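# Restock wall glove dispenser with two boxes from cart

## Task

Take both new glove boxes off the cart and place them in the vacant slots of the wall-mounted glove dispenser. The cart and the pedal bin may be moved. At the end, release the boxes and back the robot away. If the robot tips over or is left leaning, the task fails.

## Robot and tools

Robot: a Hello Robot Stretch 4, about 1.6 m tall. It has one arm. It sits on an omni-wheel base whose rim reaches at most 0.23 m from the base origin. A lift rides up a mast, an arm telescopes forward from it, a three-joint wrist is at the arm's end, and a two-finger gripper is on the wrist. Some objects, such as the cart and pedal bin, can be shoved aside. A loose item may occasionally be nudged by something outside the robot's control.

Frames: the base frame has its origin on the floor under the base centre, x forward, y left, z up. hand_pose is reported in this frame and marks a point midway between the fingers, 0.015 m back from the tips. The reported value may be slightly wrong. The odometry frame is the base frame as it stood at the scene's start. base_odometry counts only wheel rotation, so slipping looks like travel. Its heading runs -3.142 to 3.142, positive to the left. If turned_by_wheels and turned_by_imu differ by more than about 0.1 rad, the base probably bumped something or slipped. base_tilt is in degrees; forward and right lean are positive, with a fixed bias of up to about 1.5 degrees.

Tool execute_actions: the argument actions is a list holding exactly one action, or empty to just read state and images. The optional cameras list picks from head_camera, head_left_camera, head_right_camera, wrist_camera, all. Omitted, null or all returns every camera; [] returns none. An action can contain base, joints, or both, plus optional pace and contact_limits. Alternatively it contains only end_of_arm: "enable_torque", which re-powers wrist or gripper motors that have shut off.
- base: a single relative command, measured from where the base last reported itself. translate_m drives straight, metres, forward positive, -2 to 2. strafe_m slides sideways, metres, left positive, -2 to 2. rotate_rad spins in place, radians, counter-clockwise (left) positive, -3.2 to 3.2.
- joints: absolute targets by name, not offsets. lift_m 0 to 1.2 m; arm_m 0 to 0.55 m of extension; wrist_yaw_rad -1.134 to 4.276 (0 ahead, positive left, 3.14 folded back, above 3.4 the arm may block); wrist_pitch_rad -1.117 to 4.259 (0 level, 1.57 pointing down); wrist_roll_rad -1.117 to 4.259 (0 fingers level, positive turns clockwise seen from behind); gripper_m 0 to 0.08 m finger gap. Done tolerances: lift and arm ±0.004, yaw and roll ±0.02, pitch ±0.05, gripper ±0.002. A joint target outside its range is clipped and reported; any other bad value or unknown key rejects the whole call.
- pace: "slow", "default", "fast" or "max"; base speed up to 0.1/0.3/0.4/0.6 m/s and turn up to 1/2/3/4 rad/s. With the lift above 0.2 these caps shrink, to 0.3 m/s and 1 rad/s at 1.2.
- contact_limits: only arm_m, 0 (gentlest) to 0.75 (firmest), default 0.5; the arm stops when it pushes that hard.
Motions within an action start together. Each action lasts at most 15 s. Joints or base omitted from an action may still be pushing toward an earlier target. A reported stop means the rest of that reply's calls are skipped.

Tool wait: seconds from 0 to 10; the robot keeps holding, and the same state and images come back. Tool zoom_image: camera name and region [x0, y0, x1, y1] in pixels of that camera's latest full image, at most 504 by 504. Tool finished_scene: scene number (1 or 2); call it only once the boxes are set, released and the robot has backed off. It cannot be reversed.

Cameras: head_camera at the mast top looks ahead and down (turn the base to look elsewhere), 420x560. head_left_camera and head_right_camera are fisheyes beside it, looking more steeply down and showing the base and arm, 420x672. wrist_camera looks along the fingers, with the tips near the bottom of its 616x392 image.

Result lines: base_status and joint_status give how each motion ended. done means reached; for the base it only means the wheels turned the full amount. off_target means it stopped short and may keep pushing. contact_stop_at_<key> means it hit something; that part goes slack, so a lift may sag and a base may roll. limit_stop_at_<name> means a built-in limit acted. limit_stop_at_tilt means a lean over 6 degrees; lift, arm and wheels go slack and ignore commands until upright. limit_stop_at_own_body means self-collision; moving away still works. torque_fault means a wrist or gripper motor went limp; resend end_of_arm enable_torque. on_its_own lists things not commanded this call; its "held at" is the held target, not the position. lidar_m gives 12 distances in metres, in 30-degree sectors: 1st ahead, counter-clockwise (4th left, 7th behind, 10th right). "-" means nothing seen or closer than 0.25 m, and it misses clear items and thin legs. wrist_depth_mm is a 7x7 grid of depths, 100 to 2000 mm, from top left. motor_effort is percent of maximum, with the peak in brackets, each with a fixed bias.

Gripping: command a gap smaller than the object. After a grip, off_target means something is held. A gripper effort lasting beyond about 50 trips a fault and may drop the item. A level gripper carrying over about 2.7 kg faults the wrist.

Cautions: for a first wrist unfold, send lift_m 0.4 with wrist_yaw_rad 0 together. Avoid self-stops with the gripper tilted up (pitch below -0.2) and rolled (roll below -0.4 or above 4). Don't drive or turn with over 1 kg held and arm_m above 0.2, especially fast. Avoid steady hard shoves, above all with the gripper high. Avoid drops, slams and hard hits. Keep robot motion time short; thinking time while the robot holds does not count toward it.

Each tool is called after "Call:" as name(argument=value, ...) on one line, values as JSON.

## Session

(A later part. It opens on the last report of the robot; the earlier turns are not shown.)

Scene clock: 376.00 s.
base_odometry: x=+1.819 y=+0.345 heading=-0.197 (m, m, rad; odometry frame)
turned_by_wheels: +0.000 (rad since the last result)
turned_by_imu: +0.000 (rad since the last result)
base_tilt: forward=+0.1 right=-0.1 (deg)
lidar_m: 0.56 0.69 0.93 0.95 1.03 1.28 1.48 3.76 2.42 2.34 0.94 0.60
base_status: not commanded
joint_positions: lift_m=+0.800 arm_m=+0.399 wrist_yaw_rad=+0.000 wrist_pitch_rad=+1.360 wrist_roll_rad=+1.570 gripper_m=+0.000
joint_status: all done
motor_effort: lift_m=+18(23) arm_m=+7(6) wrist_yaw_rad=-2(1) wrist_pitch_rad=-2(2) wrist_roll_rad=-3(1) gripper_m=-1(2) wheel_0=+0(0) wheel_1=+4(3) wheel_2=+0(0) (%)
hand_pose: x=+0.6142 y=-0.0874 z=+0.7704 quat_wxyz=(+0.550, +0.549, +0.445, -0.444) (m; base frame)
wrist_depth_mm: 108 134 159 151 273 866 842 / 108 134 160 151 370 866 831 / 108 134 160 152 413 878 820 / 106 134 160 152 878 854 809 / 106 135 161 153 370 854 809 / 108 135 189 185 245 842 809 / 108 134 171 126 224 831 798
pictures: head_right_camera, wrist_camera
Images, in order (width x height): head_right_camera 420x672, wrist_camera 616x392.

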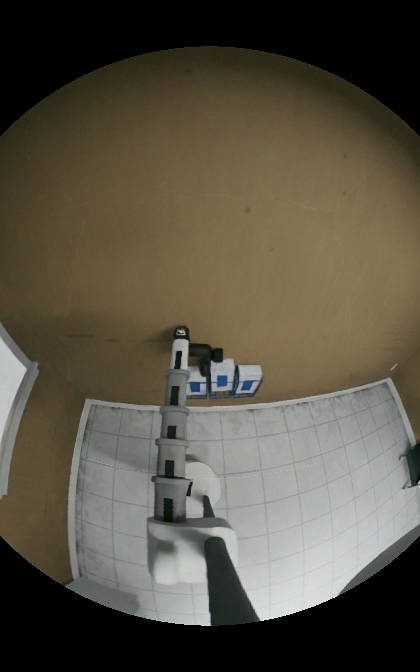

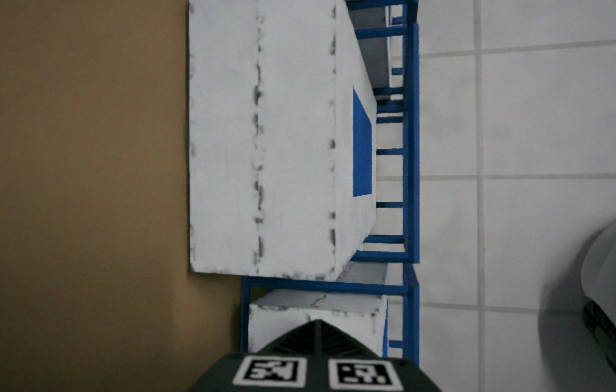

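Call:
execute_actions(actions=[])

Call:
execute_actions(actions=[{"base":{"strafe_m":-0.04},"pace":"slow"}])

Scene clock: 390.97 s.
base_odometry: x=+1.819 y=+0.345 heading=-0.197 (m, m, rad; odometry frame)
turned_by_wheels: +0.000 (rad since the last result)
turned_by_imu: +0.000 (rad since the last result)
base_tilt: forward=+0.1 right=+0.1 (deg)
lidar_m: 0.53 0.68 0.93 0.96 1.04 1.28 1.47 3.75 2.41 2.33 0.98 0.56
base_status: not commanded
joint_positions: lift_m=+0.800 arm_m=+0.399 wrist_yaw_rad=+0.000 wrist_pitch_rad=+1.360 wrist_roll_rad=+1.570 gripper_m=+0.000
joint_status: all done
motor_effort: lift_m=+18(23) arm_m=+7(6) wrist_yaw_rad=-1(1) wrist_pitch_rad=-2(2) wrist_roll_rad=-1(1) gripper_m=-2(2) wheel_0=+0(0) wheel_1=+4(3) wheel_2=+0(0) (%)
hand_pose: x=+0.6142 y=-0.0874 z=+0.7704 quat_wxyz=(+0.550, +0.549, +0.445, -0.444) (m; base frame)
wrist_depth_mm: 108 134 159 150 276 891 831 / 108 134 159 151 370 854 842 / 108 135 160 152 415 866 831 / 106 135 161 152 878 866 798 / 106 134 161 152 370 854 820 / 108 134 189 185 243 842 820 / 108 134 171 125 226 842 798
pictures: head_camera, head_left_camera, head_right_camera, wrist_camera
Images, in order (width x height): head_camera 420x560, head_left_camera 420x672, head_right_camera 420x672, wrist_camera 616x392.

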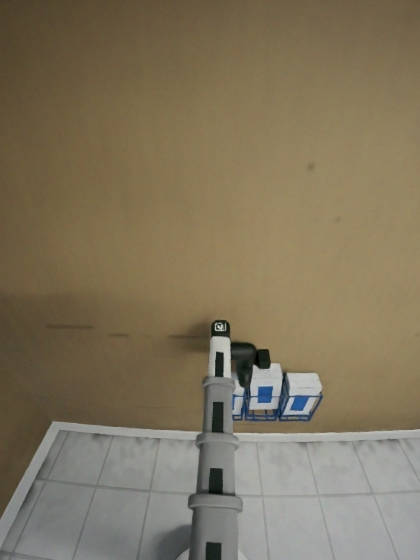

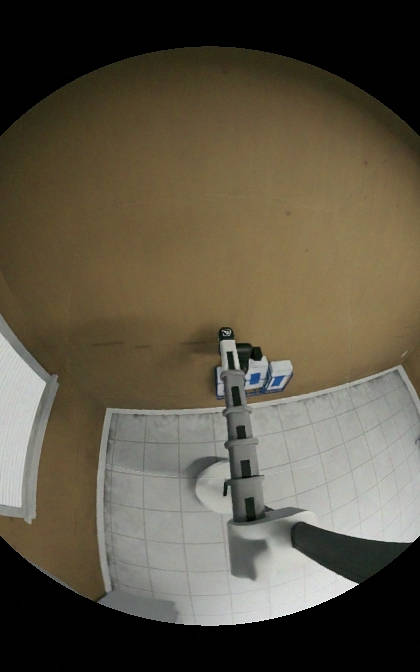

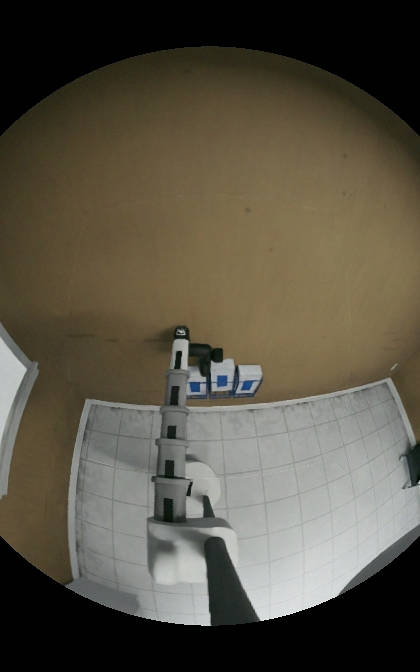

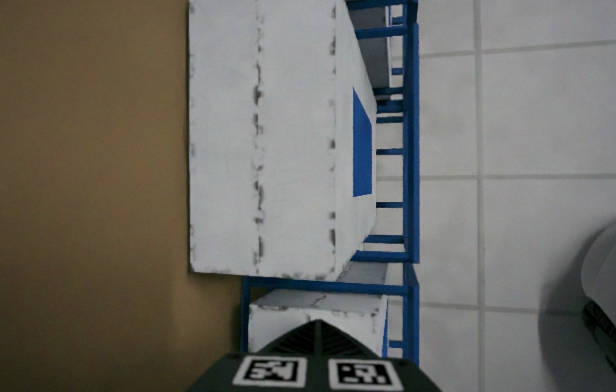

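Scene clock: 392.43 s.
base_odometry: x=+1.811 y=+0.306 heading=-0.195 (m, m, rad; odometry frame)
turned_by_wheels: +0.002 (rad since the last result)
turned_by_imu: +0.002 (rad since the last result)
base_tilt: forward=+0.2 right=+0.1 (deg)
lidar_m: 0.55 0.68 0.95 1.01 1.07 1.28 1.63 3.76 2.36 2.33 0.95 0.59
base_status: done
joint_positions: lift_m=+0.800 arm_m=+0.399 wrist_yaw_rad=+0.001 wrist_pitch_rad=+1.362 wrist_roll_rad=+1.570 gripper_m=+0.000
joint_status: not commanded
motor_effort: lift_m=+18(18) arm_m=+7(6) wrist_yaw_rad=-4(5) wrist_pitch_rad=-7(7) wrist_roll_rad=-1(2) gripper_m=-1(1) wheel_0=+19(18) wheel_1=+0(9) wheel_2=+6(8) (%)
hand_pose: x=+0.6140 y=-0.0874 z=+0.7704 quat_wxyz=(+0.550, +0.549, +0.446, -0.445) (m; base frame)
wrist_depth_mm: 106 132 174 189 215 878 831 / 107 132 156 148 262 878 842 / 107 133 157 148 368 866 809 / 107 133 157 149 370 866 831 / 108 134 157 149 413 854 809 / 108 134 158 150 349 854 809 / 108 134 171 125 208 831 809
pictures: head_camera, head_left_camera, head_right_camera, wrist_camera
Images, in order (width x height): head_camera 420x560, head_left_camera 420x672, head_right_camera 420x672, wrist_camera 616x392.

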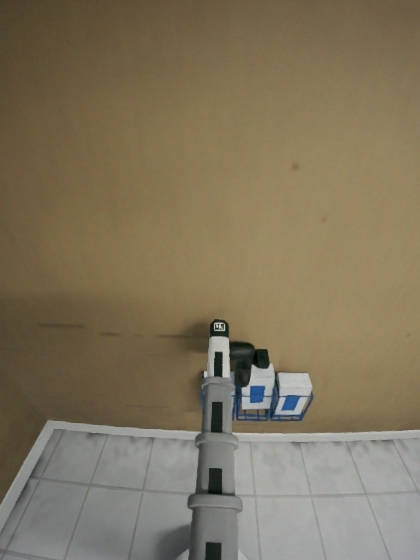

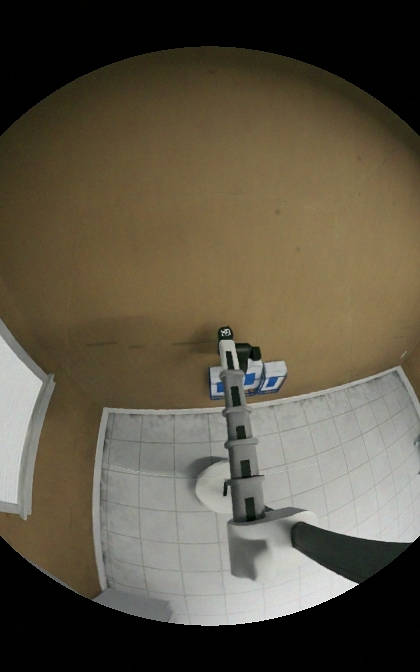

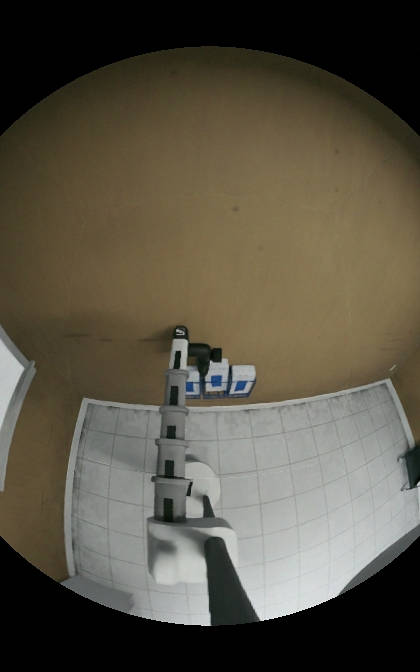

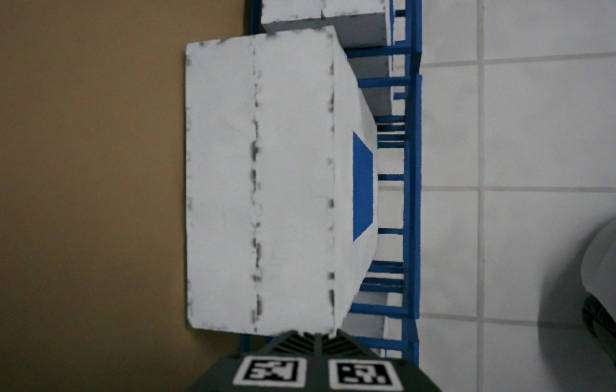

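Call:
execute_actions(actions=[{"base":{"strafe_m":-0.015},"pace":"slow"}], cameras=["wrist_camera","head_camera"])

Scene clock: 396.10 s.
base_odometry: x=+1.808 y=+0.292 heading=-0.191 (m, m, rad; odometry frame)
turned_by_wheels: +0.004 (rad since the last result)
turned_by_imu: +0.012 (rad since the last result)
base_tilt: forward=+0.0 right=-0.1 (deg)
lidar_m: 0.56 0.68 0.91 1.02 1.09 1.29 1.72 3.78 2.35 2.29 0.95 0.58
base_status: done
joint_positions: lift_m=+0.800 arm_m=+0.399 wrist_yaw_rad=+0.003 wrist_pitch_rad=+1.366 wrist_roll_rad=+1.570 gripper_m=+0.000
joint_status: not commanded
motor_effort: lift_m=+18(18) arm_m=+6(7) wrist_yaw_rad=-9(8) wrist_pitch_rad=-19(19) wrist_roll_rad=-1(2) gripper_m=-1(1) wheel_0=+28(30) wheel_1=+5(6) wheel_2=+12(10) (%)
hand_pose: x=+0.6132 y=-0.0873 z=+0.7702 quat_wxyz=(+0.549, +0.548, +0.447, -0.445) (m; base frame)
wrist_depth_mm: 102 125 163 187 213 891 831 / 103 126 155 147 252 866 820 / 104 127 156 147 373 866 820 / 105 128 156 148 368 854 820 / 105 128 157 148 364 854 820 / 106 129 156 148 290 854 798 / 106 130 167 126 206 842 798
pictures: head_camera, wrist_camera
Images, in order (width x height): head_camera 420x560, wrist_camera 616x392.

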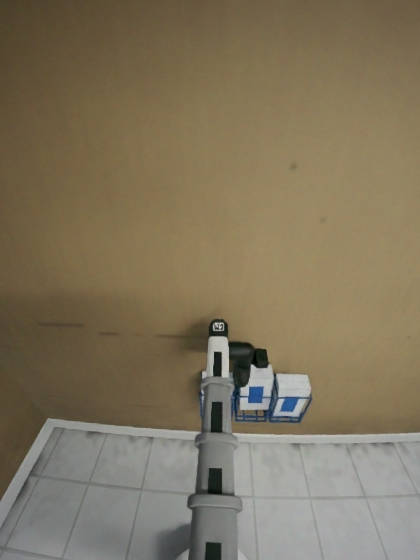

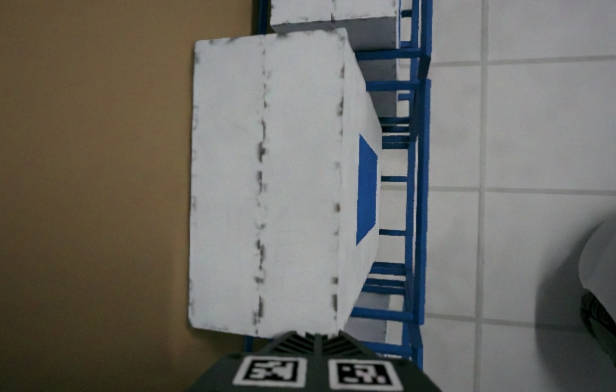

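Call:
execute_actions(actions=[{"base":{"strafe_m":-0.015},"pace":"slow"}], cameras=["wrist_camera"])

Call:
execute_actions(actions=[{"joints":{"arm_m":0.37},"pace":"slow"}], cameras=["wrist_camera","head_camera"])

Scene clock: 404.63 s.
base_odometry: x=+1.806 y=+0.277 heading=-0.188 (m, m, rad; odometry frame)
turned_by_wheels: +0.003 (rad since the last result)
turned_by_imu: +0.023 (rad since the last result)
base_tilt: forward=+0.0 right=+0.0 (deg)
lidar_m: 0.55 0.68 0.95 1.04 1.08 1.29 2.03 3.72 2.31 2.26 0.90 0.57
base_status: done
joint_positions: lift_m=+0.800 arm_m=+0.399 wrist_yaw_rad=+0.000 wrist_pitch_rad=+1.369 wrist_roll_rad=+1.570 gripper_m=+0.000
joint_status: not commanded
on_its_own: wrist_pitch_rad is at rest, and its effort (-28) is outside its rest range (-23 to +23)
motor_effort: lift_m=+17(18) arm_m=+6(6) wrist_yaw_rad=-1(9) wrist_pitch_rad=-28(34) wrist_roll_rad=-2(2) gripper_m=-1(0) wheel_0=+22(34) wheel_1=+4(5) wheel_2=+11(12) (%)
hand_pose: x=+0.6125 y=-0.0874 z=+0.7701 quat_wxyz=(+0.548, +0.548, +0.447, -0.447) (m; base frame)
wrist_depth_mm: - 116 155 150 205 878 842 / - 118 154 145 235 866 820 / - 119 155 145 296 878 820 / - 121 154 146 343 866 820 / - 122 154 146 402 854 820 / - 123 155 147 317 854 798 / - 124 160 125 206 854 809
pictures: wrist_camera
Images, in order (width x height): wrist_camera 616x392.

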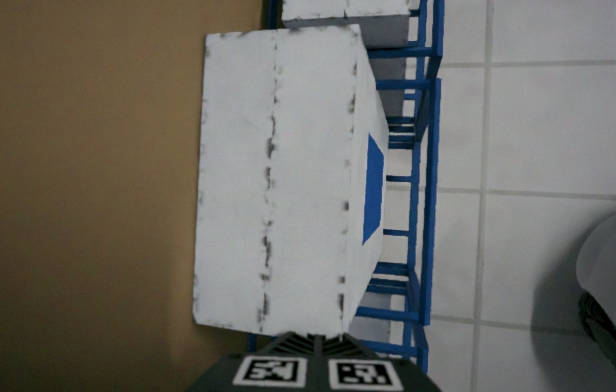

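Scene clock: 406.00 s.
base_odometry: x=+1.806 y=+0.277 heading=-0.189 (m, m, rad; odometry frame)
turned_by_wheels: +0.000 (rad since the last result)
turned_by_imu: +0.000 (rad since the last result)
base_tilt: forward=+0.0 right=-0.1 (deg)
lidar_m: 0.55 0.69 0.96 1.03 1.11 1.30 2.03 3.68 2.30 2.27 0.92 0.57
base_status: not commanded
joint_positions: lift_m=+0.800 arm_m=+0.371 wrist_yaw_rad=+0.003 wrist_pitch_rad=+1.362 wrist_roll_rad=+1.570 gripper_m=+0.000
joint_status: all done
motor_effort: lift_m=+17(17) arm_m=-6(6) wrist_yaw_rad=-10(9) wrist_pitch_rad=-5(27) wrist_roll_rad=-3(1) gripper_m=+0(1) wheel_0=+19(22) wheel_1=+4(4) wheel_2=+11(12) (%)
hand_pose: x=+0.5864 y=-0.0873 z=+0.7705 quat_wxyz=(+0.550, +0.549, +0.446, -0.444) (m; base frame)
wrist_depth_mm: 115 153 198 191 366 891 820 / 116 154 156 150 410 866 831 / 117 156 156 150 891 866 809 / 118 158 156 149 891 854 820 / 118 159 156 149 866 866 798 / 119 161 156 148 878 842 798 / 120 163 159 126 866 831 798
pictures: head_camera, wrist_camera
Images, in order (width x height): head_camera 420x560, wrist_camera 616x392.

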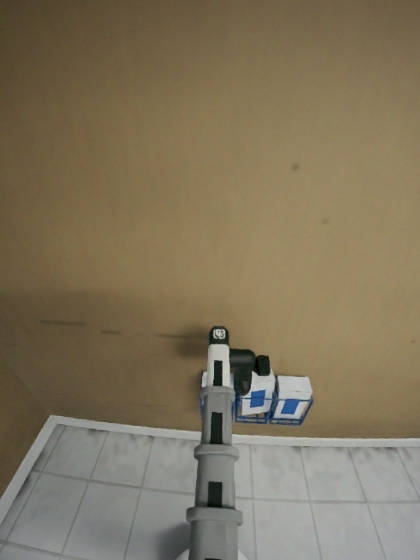

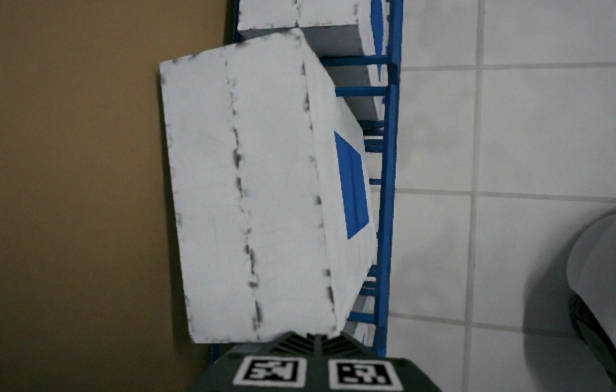

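The drag moves it. Continue.

Call:
execute_actions(actions=[{"joints":{"arm_m":0.35},"base":{"strafe_m":-0.01},"pace":"slow"}], cameras=["wrist_camera","head_camera"])

Scene clock: 414.87 s.
base_odometry: x=+1.804 y=+0.268 heading=-0.186 (m, m, rad; odometry frame)
turned_by_wheels: +0.003 (rad since the last result)
turned_by_imu: +0.003 (rad since the last result)
base_tilt: forward=+0.0 right=+0.1 (deg)
lidar_m: 0.54 0.69 0.97 1.05 1.11 1.30 2.09 3.69 2.31 2.27 0.93 0.57
base_status: done
joint_positions: lift_m=+0.800 arm_m=+0.351 wrist_yaw_rad=+0.005 wrist_pitch_rad=+1.359 wrist_roll_rad=+1.570 gripper_m=+0.000
joint_status: all done
on_its_own: wrist_yaw_rad is at rest, and its effort (-15) is outside its rest range (-13 to +13)
motor_effort: lift_m=+17(17) arm_m=-7(6) wrist_yaw_rad=-15(13) wrist_pitch_rad=+3(8) wrist_roll_rad=-2(1) gripper_m=+0(0) wheel_0=+22(24) wheel_1=+1(1) wheel_2=+9(10) (%)
hand_pose: x=+0.5673 y=-0.0872 z=+0.7706 quat_wxyz=(+0.551, +0.549, +0.446, -0.443) (m; base frame)
wrist_depth_mm: 133 176 204 196 917 878 831 / 134 164 156 220 904 891 831 / 135 164 156 190 904 866 820 / 137 167 155 157 891 854 809 / 138 176 155 150 866 854 798 / 139 186 155 148 891 842 798 / 141 189 156 125 866 854 798
pictures: head_camera, wrist_camera
Images, in order (width x height): head_camera 420x560, wrist_camera 616x392.

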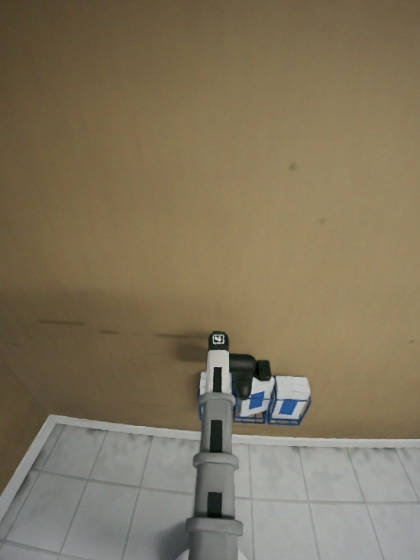

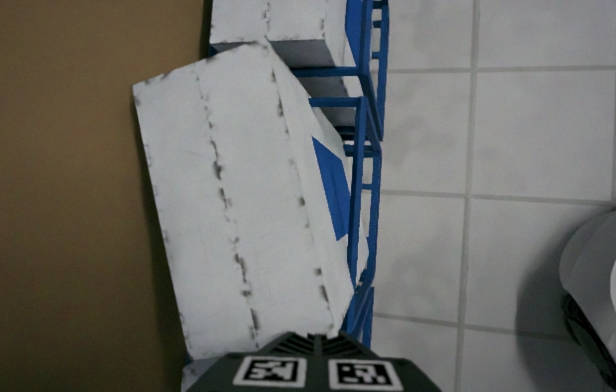

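Call:
execute_actions(actions=[{"base":{"strafe_m":0.025},"pace":"slow"}], cameras=["wrist_camera"])

Call:
execute_actions(actions=[{"joints":{"lift_m":0.86}}], cameras=[])

Call:
execute_actions(actions=[{"joints":{"arm_m":0.39,"gripper_m":0.08,"wrist_pitch_rad":1.45},"base":{"strafe_m":-0.05}}], cameras=["wrist_camera","head_camera"])

Scene clock: 422.50 s.
base_odometry: x=+1.808 y=+0.292 heading=-0.186 (m, m, rad; odometry frame)
turned_by_wheels: +0.000 (rad since the last result)
turned_by_imu: +0.000 (rad since the last result)
base_tilt: forward=+0.0 right=+0.0 (deg)
lidar_m: 0.55 0.69 0.95 1.02 1.09 1.28 1.81 3.73 2.33 2.29 0.93 0.57
base_status: done
joint_positions: lift_m=+0.800 arm_m=+0.351 wrist_yaw_rad=+0.001 wrist_pitch_rad=+1.360 wrist_roll_rad=+1.570 gripper_m=+0.000
joint_status: not commanded
motor_effort: lift_m=+18(17) arm_m=-7(7) wrist_yaw_rad=-1(14) wrist_pitch_rad=-1(5) wrist_roll_rad=-3(2) gripper_m=-1(1) wheel_0=-4(20) wheel_1=+4(11) wheel_2=+3(10) (%)
hand_pose: x=+0.5666 y=-0.0874 z=+0.7705 quat_wxyz=(+0.550, +0.549, +0.445, -0.444) (m; base frame)
wrist_depth_mm: 137 180 200 213 931 866 842 / 138 165 156 245 904 878 831 / 139 164 157 199 904 866 820 / 140 171 157 167 891 866 809 / 141 180 157 151 904 842 788 / 142 191 158 152 891 820 741 / 143 192 196 125 854 842 788
pictures: wrist_camera
Images, in order (width x height): wrist_camera 616x392.

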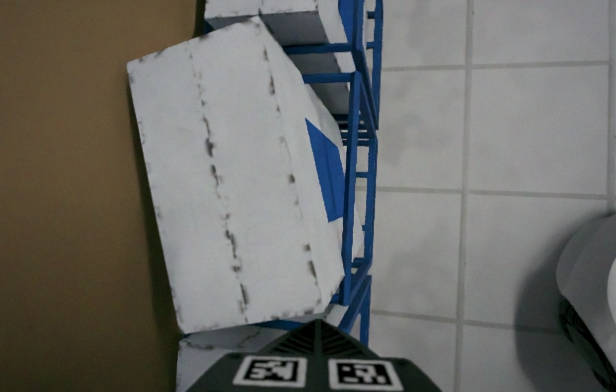

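Scene clock: 423.67 s.
base_odometry: x=+1.808 y=+0.292 heading=-0.186 (m, m, rad; odometry frame)
turned_by_wheels: +0.000 (rad since the last result)
turned_by_imu: +0.000 (rad since the last result)
base_tilt: forward=+0.0 right=+0.0 (deg)
lidar_m: 0.54 0.69 0.98 1.02 1.07 1.28 1.84 3.73 2.32 2.32 0.92 0.58
base_status: not commanded
joint_positions: lift_m=+0.860 arm_m=+0.351 wrist_yaw_rad=+0.001 wrist_pitch_rad=+1.360 wrist_roll_rad=+1.570 gripper_m=+0.000
joint_status: all done
motor_effort: lift_m=+23(24) arm_m=-6(7) wrist_yaw_rad=-3(3) wrist_pitch_rad=-1(1) wrist_roll_rad=-2(3) gripper_m=-1(1) wheel_0=-4(4) wheel_1=+4(5) wheel_2=+4(3) (%)
hand_pose: x=+0.5666 y=-0.0874 z=+0.8301 quat_wxyz=(+0.550, +0.549, +0.445, -0.444) (m; base frame)
wrist_depth_mm: 138 182 265 258 960 946 891 / 138 185 240 263 976 946 891 / 139 186 221 216 960 946 878 / 140 188 222 213 976 917 866 / 141 189 234 211 946 904 809 / 142 191 255 256 946 891 732 / 143 193 245 126 946 878 854
pictures: none
No camera images: the call's "cameras" was empty. Leave "cameras" out to get every camera's image.

Scene clock: 425.10 s.
base_odometry: x=+1.799 y=+0.243 heading=-0.186 (m, m, rad; odometry frame)
turned_by_wheels: +0.000 (rad since the last result)
turned_by_imu: +0.000 (rad since the last result)
base_tilt: forward=-0.1 right=+0.1 (deg)
lidar_m: 0.55 0.68 0.96 1.06 1.13 1.31 2.26 3.67 2.29 2.24 0.92 0.55
base_status: done
joint_positions: lift_m=+0.860 arm_m=+0.389 wrist_yaw_rad=+0.000 wrist_pitch_rad=+1.450 wrist_roll_rad=+1.570 gripper_m=+0.080
joint_status: all done
motor_effort: lift_m=+23(23) arm_m=+7(6) wrist_yaw_rad=+0(2) wrist_pitch_rad=+0(1) wrist_roll_rad=-2(2) gripper_m=+1(3) wheel_0=+2(9) wheel_1=-2(11) wheel_2=+0(4) (%)
hand_pose: x=+0.5854 y=-0.0874 z=+0.8269 quat_wxyz=(+0.530, +0.529, +0.469, -0.469) (m; base frame)
wrist_depth_mm: 113 153 241 249 991 960 931 / 114 154 246 247 976 946 946 / 113 156 251 276 960 946 917 / 114 158 207 204 946 931 904 / 115 160 208 203 976 931 707 / 115 162 208 202 931 931 691 / 116 109 150 202 200 128 699
pictures: head_camera, wrist_camera
Images, in order (width x height): head_camera 420x560, wrist_camera 616x392.

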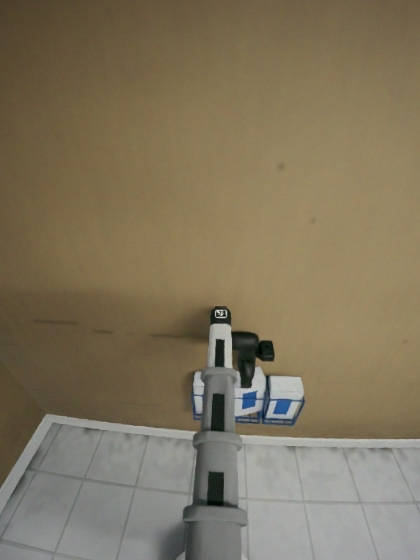

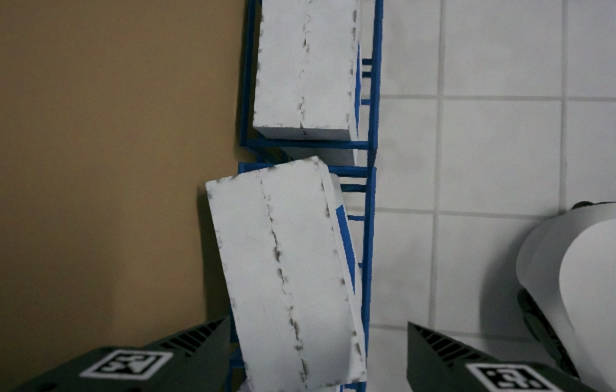

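Call:
execute_actions(actions=[{"joints":{"arm_m":0.396}}], cameras=[])

Call:
execute_actions(actions=[{"joints":{"lift_m":0.80},"pace":"slow"}], cameras=["wrist_camera"])

Scene clock: 431.27 s.
base_odometry: x=+1.799 y=+0.243 heading=-0.186 (m, m, rad; odometry frame)
turned_by_wheels: +0.000 (rad since the last result)
turned_by_imu: +0.000 (rad since the last result)
base_tilt: forward=+0.0 right=+0.0 (deg)
lidar_m: 0.54 0.69 0.95 1.07 1.14 1.30 2.24 3.69 2.30 2.23 0.93 0.57
base_status: not commanded
joint_positions: lift_m=+0.860 arm_m=+0.395 wrist_yaw_rad=+0.000 wrist_pitch_rad=+1.450 wrist_roll_rad=+1.570 gripper_m=+0.080
joint_status: all done
motor_effort: lift_m=+23(23) arm_m=+6(7) wrist_yaw_rad=-2(0) wrist_pitch_rad=-1(0) wrist_roll_rad=-1(2) gripper_m=+1(2) wheel_0=+1(1) wheel_1=-2(2) wheel_2=+0(0) (%)
hand_pose: x=+0.5914 y=-0.0874 z=+0.8269 quat_wxyz=(+0.529, +0.529, +0.469, -0.469) (m; base frame)
wrist_depth_mm: 108 143 227 250 991 960 931 / 109 145 230 246 960 976 931 / 110 147 236 281 976 960 931 / 111 149 206 202 960 931 931 / 112 150 207 203 946 931 715 / 113 152 206 202 960 931 707 / 109 109 150 202 198 128 707
pictures: none
No camera images: the call's "cameras" was empty. Leave "cameras" out to get every camera's image.

Scene clock: 432.63 s.
base_odometry: x=+1.799 y=+0.243 heading=-0.186 (m, m, rad; odometry frame)
turned_by_wheels: +0.000 (rad since the last result)
turned_by_imu: +0.000 (rad since the last result)
base_tilt: forward=+0.0 right=+0.2 (deg)
lidar_m: 0.55 0.68 0.94 1.06 1.10 1.31 2.28 3.65 2.29 2.27 0.91 0.56
base_status: not commanded
joint_positions: lift_m=+0.801 arm_m=+0.395 wrist_yaw_rad=+0.001 wrist_pitch_rad=+1.445 wrist_roll_rad=+1.570 gripper_m=+0.080
joint_status: all done
motor_effort: lift_m=+9(23) arm_m=+6(7) wrist_yaw_rad=-1(3) wrist_pitch_rad=+14(14) wrist_roll_rad=+1(1) gripper_m=+2(2) wheel_0=+2(1) wheel_1=-2(2) wheel_2=+0(0) (%)
hand_pose: x=+0.5925 y=-0.0874 z=+0.7682 quat_wxyz=(+0.531, +0.530, +0.468, -0.467) (m; base frame)
wrist_depth_mm: 108 137 199 193 931 891 866 / 108 139 202 193 427 904 866 / 109 141 207 227 424 891 842 / 110 143 156 151 917 891 866 / 109 144 156 151 904 866 732 / 109 146 157 151 891 866 699 / 108 109 151 152 160 128 732
pictures: wrist_camera
Images, in order (width x height): wrist_camera 616x392.

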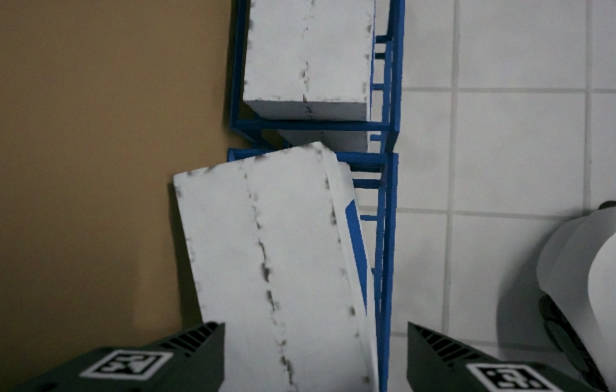

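Finger landed on top. Shift left and toward the wall.

Call:
execute_actions(actions=[{"joints":{"lift_m":0.83}}], cameras=[])

Call:
execute_actions(actions=[{"joints":{"arm_m":0.408},"base":{"strafe_m":0.02},"pace":"slow"}], cameras=[])

Call:
execute_actions(actions=[{"joints":{"lift_m":0.79},"pace":"slow"}], cameras=["wrist_camera"])

Scene clock: 439.30 s.
base_odometry: x=+1.799 y=+0.243 heading=-0.186 (m, m, rad; odometry frame)
turned_by_wheels: +0.000 (rad since the last result)
turned_by_imu: +0.000 (rad since the last result)
base_tilt: forward=-0.1 right=+0.1 (deg)
lidar_m: 0.54 0.69 0.98 1.06 1.14 1.30 2.28 3.68 2.30 2.25 0.93 0.57
base_status: not commanded
joint_positions: lift_m=+0.830 arm_m=+0.395 wrist_yaw_rad=+0.001 wrist_pitch_rad=+1.450 wrist_roll_rad=+1.570 gripper_m=+0.080
joint_status: all done
motor_effort: lift_m=+23(21) arm_m=+6(6) wrist_yaw_rad=-2(2) wrist_pitch_rad=+0(15) wrist_roll_rad=+0(0) gripper_m=+2(1) wheel_0=+1(1) wheel_1=-2(2) wheel_2=+0(0) (%)
hand_pose: x=+0.5915 y=-0.0874 z=+0.7969 quat_wxyz=(+0.530, +0.529, +0.469, -0.468) (m; base frame)
wrist_depth_mm: 110 143 222 218 946 931 891 / 109 144 221 216 960 917 891 / 110 146 235 249 931 917 878 / 111 148 178 173 946 891 878 / 112 150 178 173 931 904 715 / 113 152 180 174 904 904 691 / 109 109 150 176 171 128 707
pictures: none
No camera images: the call's "cameras" was empty. Leave "cameras" out to get every camera's image.

Scene clock: 440.43 s.
base_odometry: x=+1.803 y=+0.263 heading=-0.186 (m, m, rad; odometry frame)
turned_by_wheels: +0.000 (rad since the last result)
turned_by_imu: +0.000 (rad since the last result)
base_tilt: forward=+0.1 right=-0.1 (deg)
lidar_m: 0.53 0.68 0.96 1.05 1.11 1.29 2.16 3.71 2.29 2.26 0.92 0.56
base_status: done
joint_positions: lift_m=+0.830 arm_m=+0.407 wrist_yaw_rad=+0.001 wrist_pitch_rad=+1.450 wrist_roll_rad=+1.570 gripper_m=+0.080
joint_status: all done
motor_effort: lift_m=+23(22) arm_m=+7(5) wrist_yaw_rad=-3(2) wrist_pitch_rad=+0(0) wrist_roll_rad=+0(1) gripper_m=+1(1) wheel_0=-4(7) wheel_1=+4(6) wheel_2=+0(2) (%)
hand_pose: x=+0.6034 y=-0.0874 z=+0.7969 quat_wxyz=(+0.530, +0.529, +0.469, -0.468) (m; base frame)
wrist_depth_mm: - 125 197 218 245 931 904 / - 126 202 221 931 931 904 / - 128 177 173 946 917 878 / 104 129 179 174 917 917 878 / 105 131 181 175 399 904 741 / 105 132 184 176 236 891 699 / - 109 151 177 172 128 741
pictures: none
No camera images: the call's "cameras" was empty. Leave "cameras" out to get every camera's image.

Scene clock: 441.60 s.
base_odometry: x=+1.803 y=+0.263 heading=-0.186 (m, m, rad; odometry frame)
turned_by_wheels: +0.000 (rad since the last result)
turned_by_imu: +0.000 (rad since the last result)
base_tilt: forward=+0.0 right=+0.1 (deg)
lidar_m: 0.54 0.68 0.95 1.06 1.10 1.31 2.14 3.69 2.30 2.24 0.92 0.55
base_status: not commanded
joint_positions: lift_m=+0.790 arm_m=+0.407 wrist_yaw_rad=+0.001 wrist_pitch_rad=+1.450 wrist_roll_rad=+1.570 gripper_m=+0.080
joint_status: all done
motor_effort: lift_m=+18(21) arm_m=+7(7) wrist_yaw_rad=-1(3) wrist_pitch_rad=-1(0) wrist_roll_rad=-1(1) gripper_m=+3(1) wheel_0=-4(4) wheel_1=+4(4) wheel_2=+0(0) (%)
hand_pose: x=+0.6034 y=-0.0874 z=+0.7573 quat_wxyz=(+0.530, +0.529, +0.469, -0.468) (m; base frame)
wrist_depth_mm: - 124 182 177 206 878 854 / - 126 187 186 366 878 854 / - 128 137 133 362 878 854 / 104 129 138 133 878 866 842 / 105 131 139 135 359 866 732 / 105 132 139 135 162 854 691 / - 109 139 135 133 128 723
pictures: wrist_camera
Images, in order (width x height): wrist_camera 616x392.

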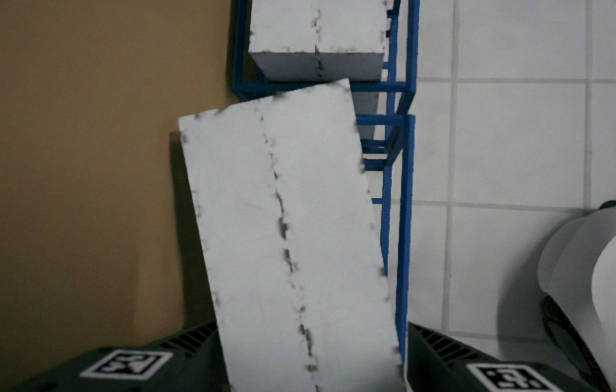

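Straddled. Grip, lift a bit, pitch upright.

Call:
execute_actions(actions=[{"joints":{"gripper_m":0.04}}], cameras=["wrist_camera"])

Call:
execute_actions(actions=[{"joints":{"lift_m":0.81,"wrist_pitch_rad":1.52,"arm_m":0.415},"pace":"slow"}], cameras=["wrist_camera","head_camera"])

Call:
zoom_image(camera="head_camera", region=[170,330,330,440])

Scene clock: 448.37 s.
base_odometry: x=+1.803 y=+0.263 heading=-0.186 (m, m, rad; odometry frame)
turned_by_wheels: +0.000 (rad since the last result)
turned_by_imu: +0.000 (rad since the last result)
base_tilt: forward=+0.1 right=+0.1 (deg)
lidar_m: 0.55 0.68 0.95 1.05 1.12 1.30 2.16 3.71 2.32 2.26 0.91 0.57
base_status: not commanded
joint_positions: lift_m=+0.790 arm_m=+0.407 wrist_yaw_rad=+0.000 wrist_pitch_rad=+1.450 wrist_roll_rad=+1.570 gripper_m=+0.065
joint_status: gripper_m off_target (ended at +0.065, target +0.040)
on_its_own: gripper_m is held at +0.060, not at your +0.040, by its contact guard: the fingers met something
motor_effort: lift_m=+18(18) arm_m=+7(7) wrist_yaw_rad=-2(2) wrist_pitch_rad=-2(1) wrist_roll_rad=+0(1) gripper_m=-30(29) wheel_0=-4(4) wheel_1=+4(4) wheel_2=+0(0) (%)
hand_pose: x=+0.6033 y=-0.0874 z=+0.7573 quat_wxyz=(+0.530, +0.529, +0.469, -0.469) (m; base frame)
wrist_depth_mm: - 125 183 176 205 904 866 / - 126 187 185 368 878 842 / 105 128 137 132 362 878 854 / 104 130 138 133 878 866 842 / 104 131 138 134 357 878 732 / 105 132 139 135 198 866 699 / - 111 138 136 132 842 788
pictures: wrist_camera
Images, in order (width x height): wrist_camera 616x392.

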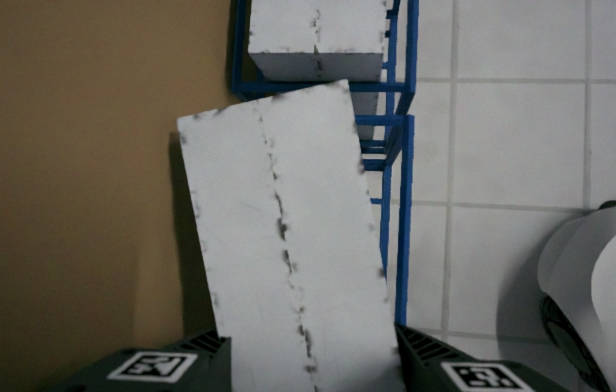

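Scene clock: 449.30 s.
base_odometry: x=+1.803 y=+0.263 heading=-0.186 (m, m, rad; odometry frame)
turned_by_wheels: +0.000 (rad since the last result)
turned_by_imu: +0.000 (rad since the last result)
base_tilt: forward=-0.1 right=+0.0 (deg)
lidar_m: 0.54 0.68 0.97 1.06 1.12 1.31 2.14 3.72 2.27 2.29 0.94 0.56
base_status: not commanded
joint_positions: lift_m=+0.810 arm_m=+0.414 wrist_yaw_rad=+0.001 wrist_pitch_rad=+1.517 wrist_roll_rad=+1.570 gripper_m=+0.064
joint_status: all done
on_its_own: gripper_m is held at +0.060, not at your +0.040, by its contact guard: the fingers met something
motor_effort: lift_m=+26(25) arm_m=+6(6) wrist_yaw_rad=-3(9) wrist_pitch_rad=+9(31) wrist_roll_rad=-2(0) gripper_m=-25(32) wheel_0=-4(4) wheel_1=+4(4) wheel_2=+0(0) (%)
hand_pose: x=+0.5964 y=-0.0874 z=+0.7754 quat_wxyz=(+0.514, +0.513, +0.487, -0.486) (m; base frame)
wrist_depth_mm: 105 133 196 193 931 931 931 / 106 135 211 198 931 931 891 / 105 137 138 138 917 917 891 / 106 139 139 138 917 904 891 / 107 141 139 139 891 904 668 / 108 143 190 139 139 891 683 / 109 110 139 140 139 878 676
pictures: head_camera, wrist_camera
Images, in order (width x height): head_camera 420x560, wrist_camera 616x392.

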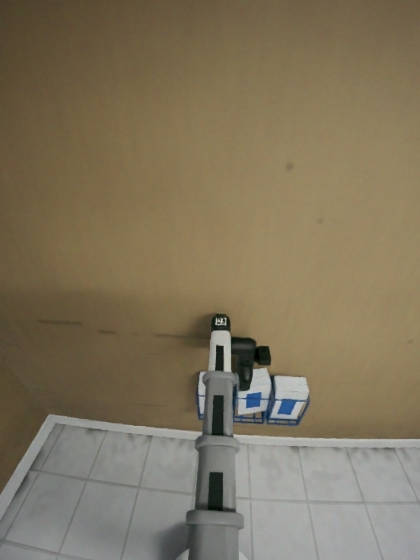

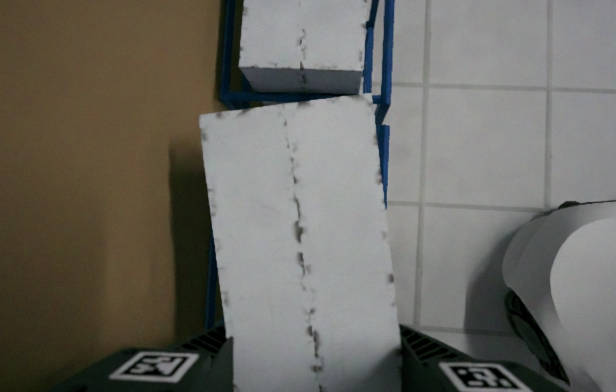

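Region (170, 330, 330, 440) of head_camera's 420x560 image, scaled by 3.150, with more detail than that image has; it fills the top 346 rows of this view, and the rest is white.

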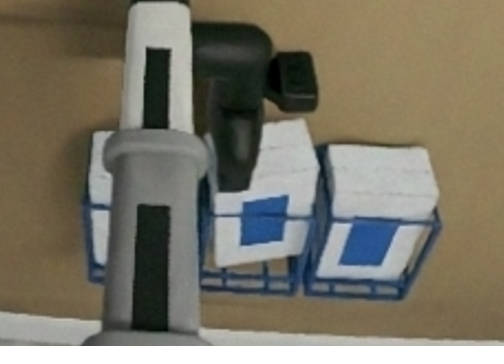

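Call:
execute_actions(actions=[{"joints":{"wrist_roll_rad":1.67,"arm_m":0.422},"base":{"strafe_m":0.006},"pace":"slow"}], cameras=["wrist_camera"])

Call:
execute_actions(actions=[{"joints":{"lift_m":0.768},"pace":"slow"}], cameras=["wrist_camera","head_camera"])

Scene clock: 455.67 s.
base_odometry: x=+1.804 y=+0.268 heading=-0.186 (m, m, rad; odometry frame)
turned_by_wheels: +0.000 (rad since the last result)
turned_by_imu: +0.000 (rad since the last result)
base_tilt: forward=+0.1 right=+0.0 (deg)
lidar_m: 0.54 0.68 0.97 1.05 1.14 1.30 2.12 3.70 2.31 2.27 0.92 0.58
base_status: done
joint_positions: lift_m=+0.810 arm_m=+0.421 wrist_yaw_rad=-0.001 wrist_pitch_rad=+1.522 wrist_roll_rad=+1.670 gripper_m=+0.064
joint_status: all done
on_its_own: gripper_m is held at +0.060, not at your +0.040, by its contact guard: the fingers met something
motor_effort: lift_m=+25(26) arm_m=+7(8) wrist_yaw_rad=+1(2) wrist_pitch_rad=-7(8) wrist_roll_rad=-2(0) gripper_m=-24(24) wheel_0=-7(11) wheel_1=+3(6) wheel_2=+0(2) (%)
hand_pose: x=+0.6019 y=-0.0874 z=+0.7754 quat_wxyz=(+0.486, +0.537, +0.463, -0.511) (m; base frame)
wrist_depth_mm: 108 148 200 193 946 931 904 / 110 146 224 210 931 904 931 / 109 144 135 134 917 917 891 / 108 142 137 135 931 917 732 / 106 140 138 137 917 904 676 / 105 138 150 138 138 891 683 / - 111 139 140 138 878 891
pictures: wrist_camera
Images, in order (width x height): wrist_camera 616x392.

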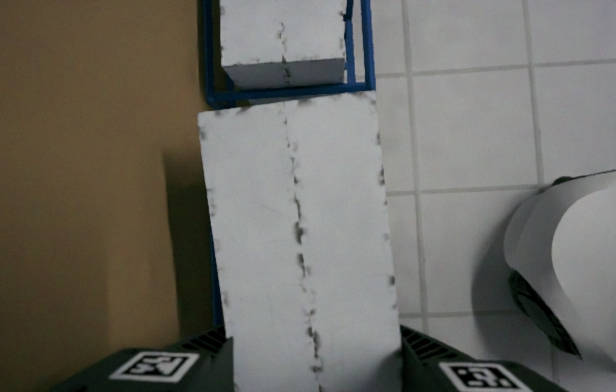

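Scene clock: 456.87 s.
base_odometry: x=+1.804 y=+0.269 heading=-0.185 (m, m, rad; odometry frame)
turned_by_wheels: +0.001 (rad since the last result)
turned_by_imu: +0.001 (rad since the last result)
base_tilt: forward=+0.2 right=+0.1 (deg)
lidar_m: 0.55 0.67 0.95 1.05 1.12 1.31 2.10 3.70 2.30 2.28 0.91 0.57
base_status: not commanded
joint_positions: lift_m=+0.769 arm_m=+0.421 wrist_yaw_rad=-0.001 wrist_pitch_rad=+1.523 wrist_roll_rad=+1.669 gripper_m=+0.063
joint_status: all done
on_its_own: gripper_m is held at +0.060, not at your +0.040, by its contact guard: the fingers met something
motor_effort: lift_m=+8(24) arm_m=+7(7) wrist_yaw_rad=+5(8) wrist_pitch_rad=-8(11) wrist_roll_rad=+0(1) gripper_m=-22(23) wheel_0=+1(7) wheel_1=+3(4) wheel_2=+0(1) (%)
hand_pose: x=+0.6018 y=-0.0874 z=+0.7348 quat_wxyz=(+0.486, +0.537, +0.463, -0.512) (m; base frame)
wrist_depth_mm: 108 143 177 168 917 878 878 / 107 141 196 194 353 891 866 / 106 140 118 117 117 866 854 / 105 138 121 119 120 878 732 / 106 136 123 122 122 866 654 / 105 134 126 125 125 854 661 / - 110 127 128 127 854 831
pictures: head_camera, wrist_camera
Images, in order (width x height): head_camera 420x560, wrist_camera 616x392.

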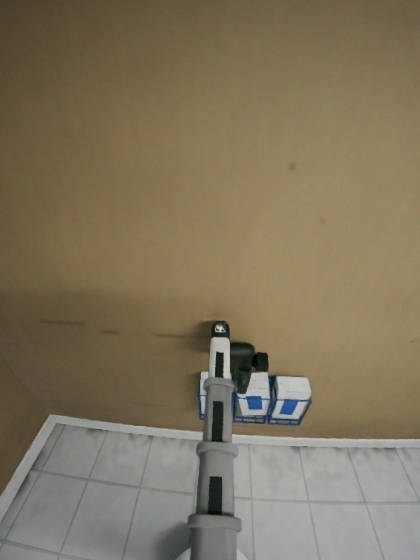

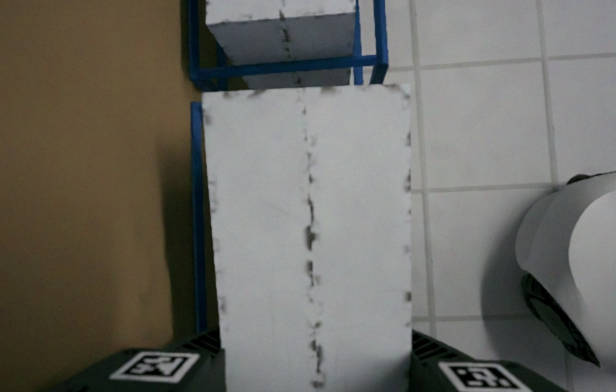

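Call:
execute_actions(actions=[{"joints":{"lift_m":0.80,"wrist_roll_rad":1.6},"pace":"slow"}], cameras=[])

Call:
execute_actions(actions=[{"base":{"strafe_m":-0.03},"pace":"slow"}], cameras=["wrist_camera"])

Call:
execute_actions(actions=[{"base":{"strafe_m":0.012},"pace":"slow"}], cameras=["wrist_camera"])

Call:
execute_actions(actions=[{"joints":{"lift_m":0.76},"pace":"slow"}], cameras=["wrist_camera","head_camera"])

Scene clock: 468.00 s.
base_odometry: x=+1.804 y=+0.269 heading=-0.185 (m, m, rad; odometry frame)
turned_by_wheels: +0.000 (rad since the last result)
turned_by_imu: +0.000 (rad since the last result)
base_tilt: forward=+0.1 right=+0.0 (deg)
lidar_m: 0.54 0.68 0.96 1.04 1.12 1.30 2.13 3.69 2.33 2.26 0.91 0.57
base_status: not commanded
joint_positions: lift_m=+0.800 arm_m=+0.421 wrist_yaw_rad=-0.001 wrist_pitch_rad=+1.521 wrist_roll_rad=+1.601 gripper_m=+0.063
joint_status: all done
on_its_own: gripper_m is held at +0.060, not at your +0.040, by its contact guard: the fingers met something
motor_effort: lift_m=+25(25) arm_m=+6(6) wrist_yaw_rad=+2(9) wrist_pitch_rad=-2(8) wrist_roll_rad=-2(8) gripper_m=-22(23) wheel_0=+1(1) wheel_1=+3(3) wheel_2=+0(0) (%)
hand_pose: x=+0.6024 y=-0.0874 z=+0.7655 quat_wxyz=(+0.505, +0.520, +0.480, -0.495) (m; base frame)
wrist_depth_mm: - 129 186 183 931 917 904 / - 130 187 200 216 917 904 / - 131 121 120 119 891 891 / 105 132 123 121 121 904 891 / 103 132 125 124 123 891 683 / 103 133 128 126 126 891 676 / - 110 128 128 127 878 707
pictures: none
No camera images: the call's "cameras" was empty. Leave "cameras" out to get every camera's image.

Scene clock: 469.30 s.
base_odometry: x=+1.798 y=+0.240 heading=-0.184 (m, m, rad; odometry frame)
turned_by_wheels: +0.001 (rad since the last result)
turned_by_imu: +0.002 (rad since the last result)
base_tilt: forward=+0.0 right=+0.0 (deg)
lidar_m: 0.55 0.70 0.94 1.07 1.13 1.29 2.29 3.66 2.27 2.23 0.91 0.57
base_status: done
joint_positions: lift_m=+0.800 arm_m=+0.421 wrist_yaw_rad=-0.001 wrist_pitch_rad=+1.523 wrist_roll_rad=+1.600 gripper_m=+0.063
joint_status: not commanded
on_its_own: gripper_m is held at +0.060, not at your +0.040, by its contact guard: the fingers met something
motor_effort: lift_m=+23(25) arm_m=+6(6) wrist_yaw_rad=+1(2) wrist_pitch_rad=-8(8) wrist_roll_rad=-2(2) gripper_m=-21(22) wheel_0=+15(16) wheel_1=-1(10) wheel_2=+2(1) (%)
hand_pose: x=+0.6020 y=-0.0874 z=+0.7656 quat_wxyz=(+0.504, +0.519, +0.481, -0.495) (m; base frame)
wrist_depth_mm: - 127 184 182 931 904 891 / - 128 186 180 917 917 917 / - 129 187 146 147 917 878 / - 131 189 143 143 904 891 / - 131 176 138 139 878 683 / - 132 176 134 135 891 668 / - 111 131 131 130 866 723
pictures: wrist_camera
Images, in order (width x height): wrist_camera 616x392.

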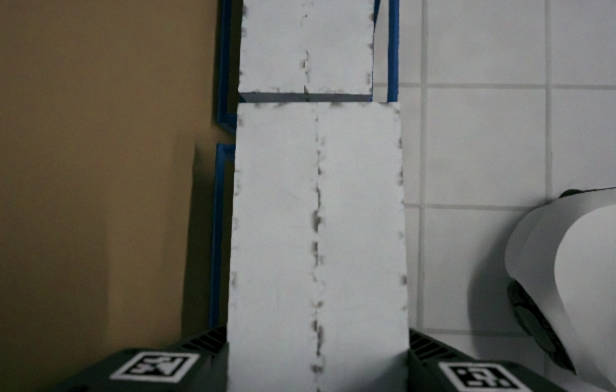

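Scene clock: 470.23 s.
base_odometry: x=+1.801 y=+0.251 heading=-0.184 (m, m, rad; odometry frame)
turned_by_wheels: +0.000 (rad since the last result)
turned_by_imu: +0.000 (rad since the last result)
base_tilt: forward=+0.0 right=+0.0 (deg)
lidar_m: 0.54 0.69 0.95 1.06 1.13 1.32 2.24 3.67 2.30 2.26 0.91 0.56
base_status: done
joint_positions: lift_m=+0.800 arm_m=+0.421 wrist_yaw_rad=-0.001 wrist_pitch_rad=+1.521 wrist_roll_rad=+1.600 gripper_m=+0.063
joint_status: not commanded
on_its_own: gripper_m is held at +0.060, not at your +0.040, by its contact guard: the fingers met something
motor_effort: lift_m=+23(23) arm_m=+7(6) wrist_yaw_rad=+1(1) wrist_pitch_rad=-3(8) wrist_roll_rad=-1(1) gripper_m=-23(23) wheel_0=-5(16) wheel_1=+3(11) wheel_2=+2(5) (%)
hand_pose: x=+0.6023 y=-0.0874 z=+0.7656 quat_wxyz=(+0.505, +0.520, +0.480, -0.495) (m; base frame)
wrist_depth_mm: - 128 185 183 931 917 904 / - 129 189 183 917 931 904 / - 130 189 144 144 904 878 / - 131 175 140 141 904 891 / - 132 177 137 138 891 668 / 103 132 177 134 135 878 668 / - 110 131 131 130 878 707
pictures: wrist_camera
Images, in order (width x height): wrist_camera 616x392.

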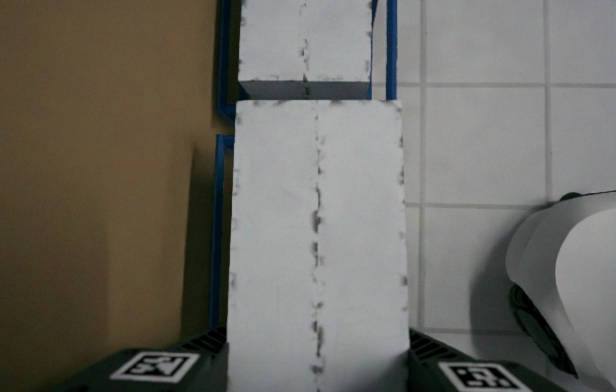

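Scene clock: 471.40 s.
base_odometry: x=+1.800 y=+0.251 heading=-0.184 (m, m, rad; odometry frame)
turned_by_wheels: +0.000 (rad since the last result)
turned_by_imu: +0.000 (rad since the last result)
base_tilt: forward=+0.0 right=+0.1 (deg)
lidar_m: 0.54 0.68 0.96 1.05 1.14 1.30 2.23 3.66 2.30 2.24 0.92 0.55
base_status: not commanded
joint_positions: lift_m=+0.761 arm_m=+0.421 wrist_yaw_rad=-0.004 wrist_pitch_rad=+1.524 wrist_roll_rad=+1.599 gripper_m=+0.064
joint_status: all done
on_its_own: gripper_m is held at +0.060, not at your +0.040, by its contact guard: the fingers met something
motor_effort: lift_m=+4(24) arm_m=+6(7) wrist_yaw_rad=+11(19) wrist_pitch_rad=-13(18) wrist_roll_rad=+0(2) gripper_m=-25(26) wheel_0=+0(5) wheel_1=+1(3) wheel_2=-4(5) (%)
hand_pose: x=+0.6013 y=-0.0875 z=+0.7271 quat_wxyz=(+0.503, +0.520, +0.480, -0.496) (m; base frame)
wrist_depth_mm: - 127 167 152 878 878 878 / - 128 170 126 166 866 866 / - 129 170 123 122 866 854 / - 130 121 119 119 878 842 / - 130 118 116 115 866 668 / - 131 115 113 112 866 654 / - 111 111 110 109 842 699
pictures: head_camera, wrist_camera
Images, in order (width x height): head_camera 420x560, wrist_camera 616x392.

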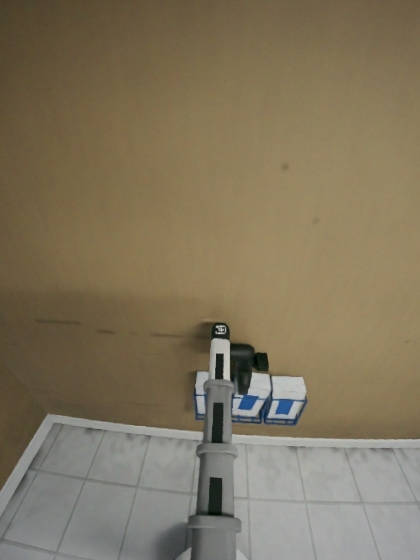

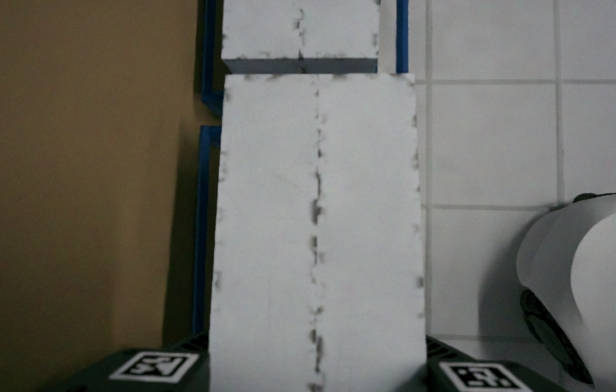

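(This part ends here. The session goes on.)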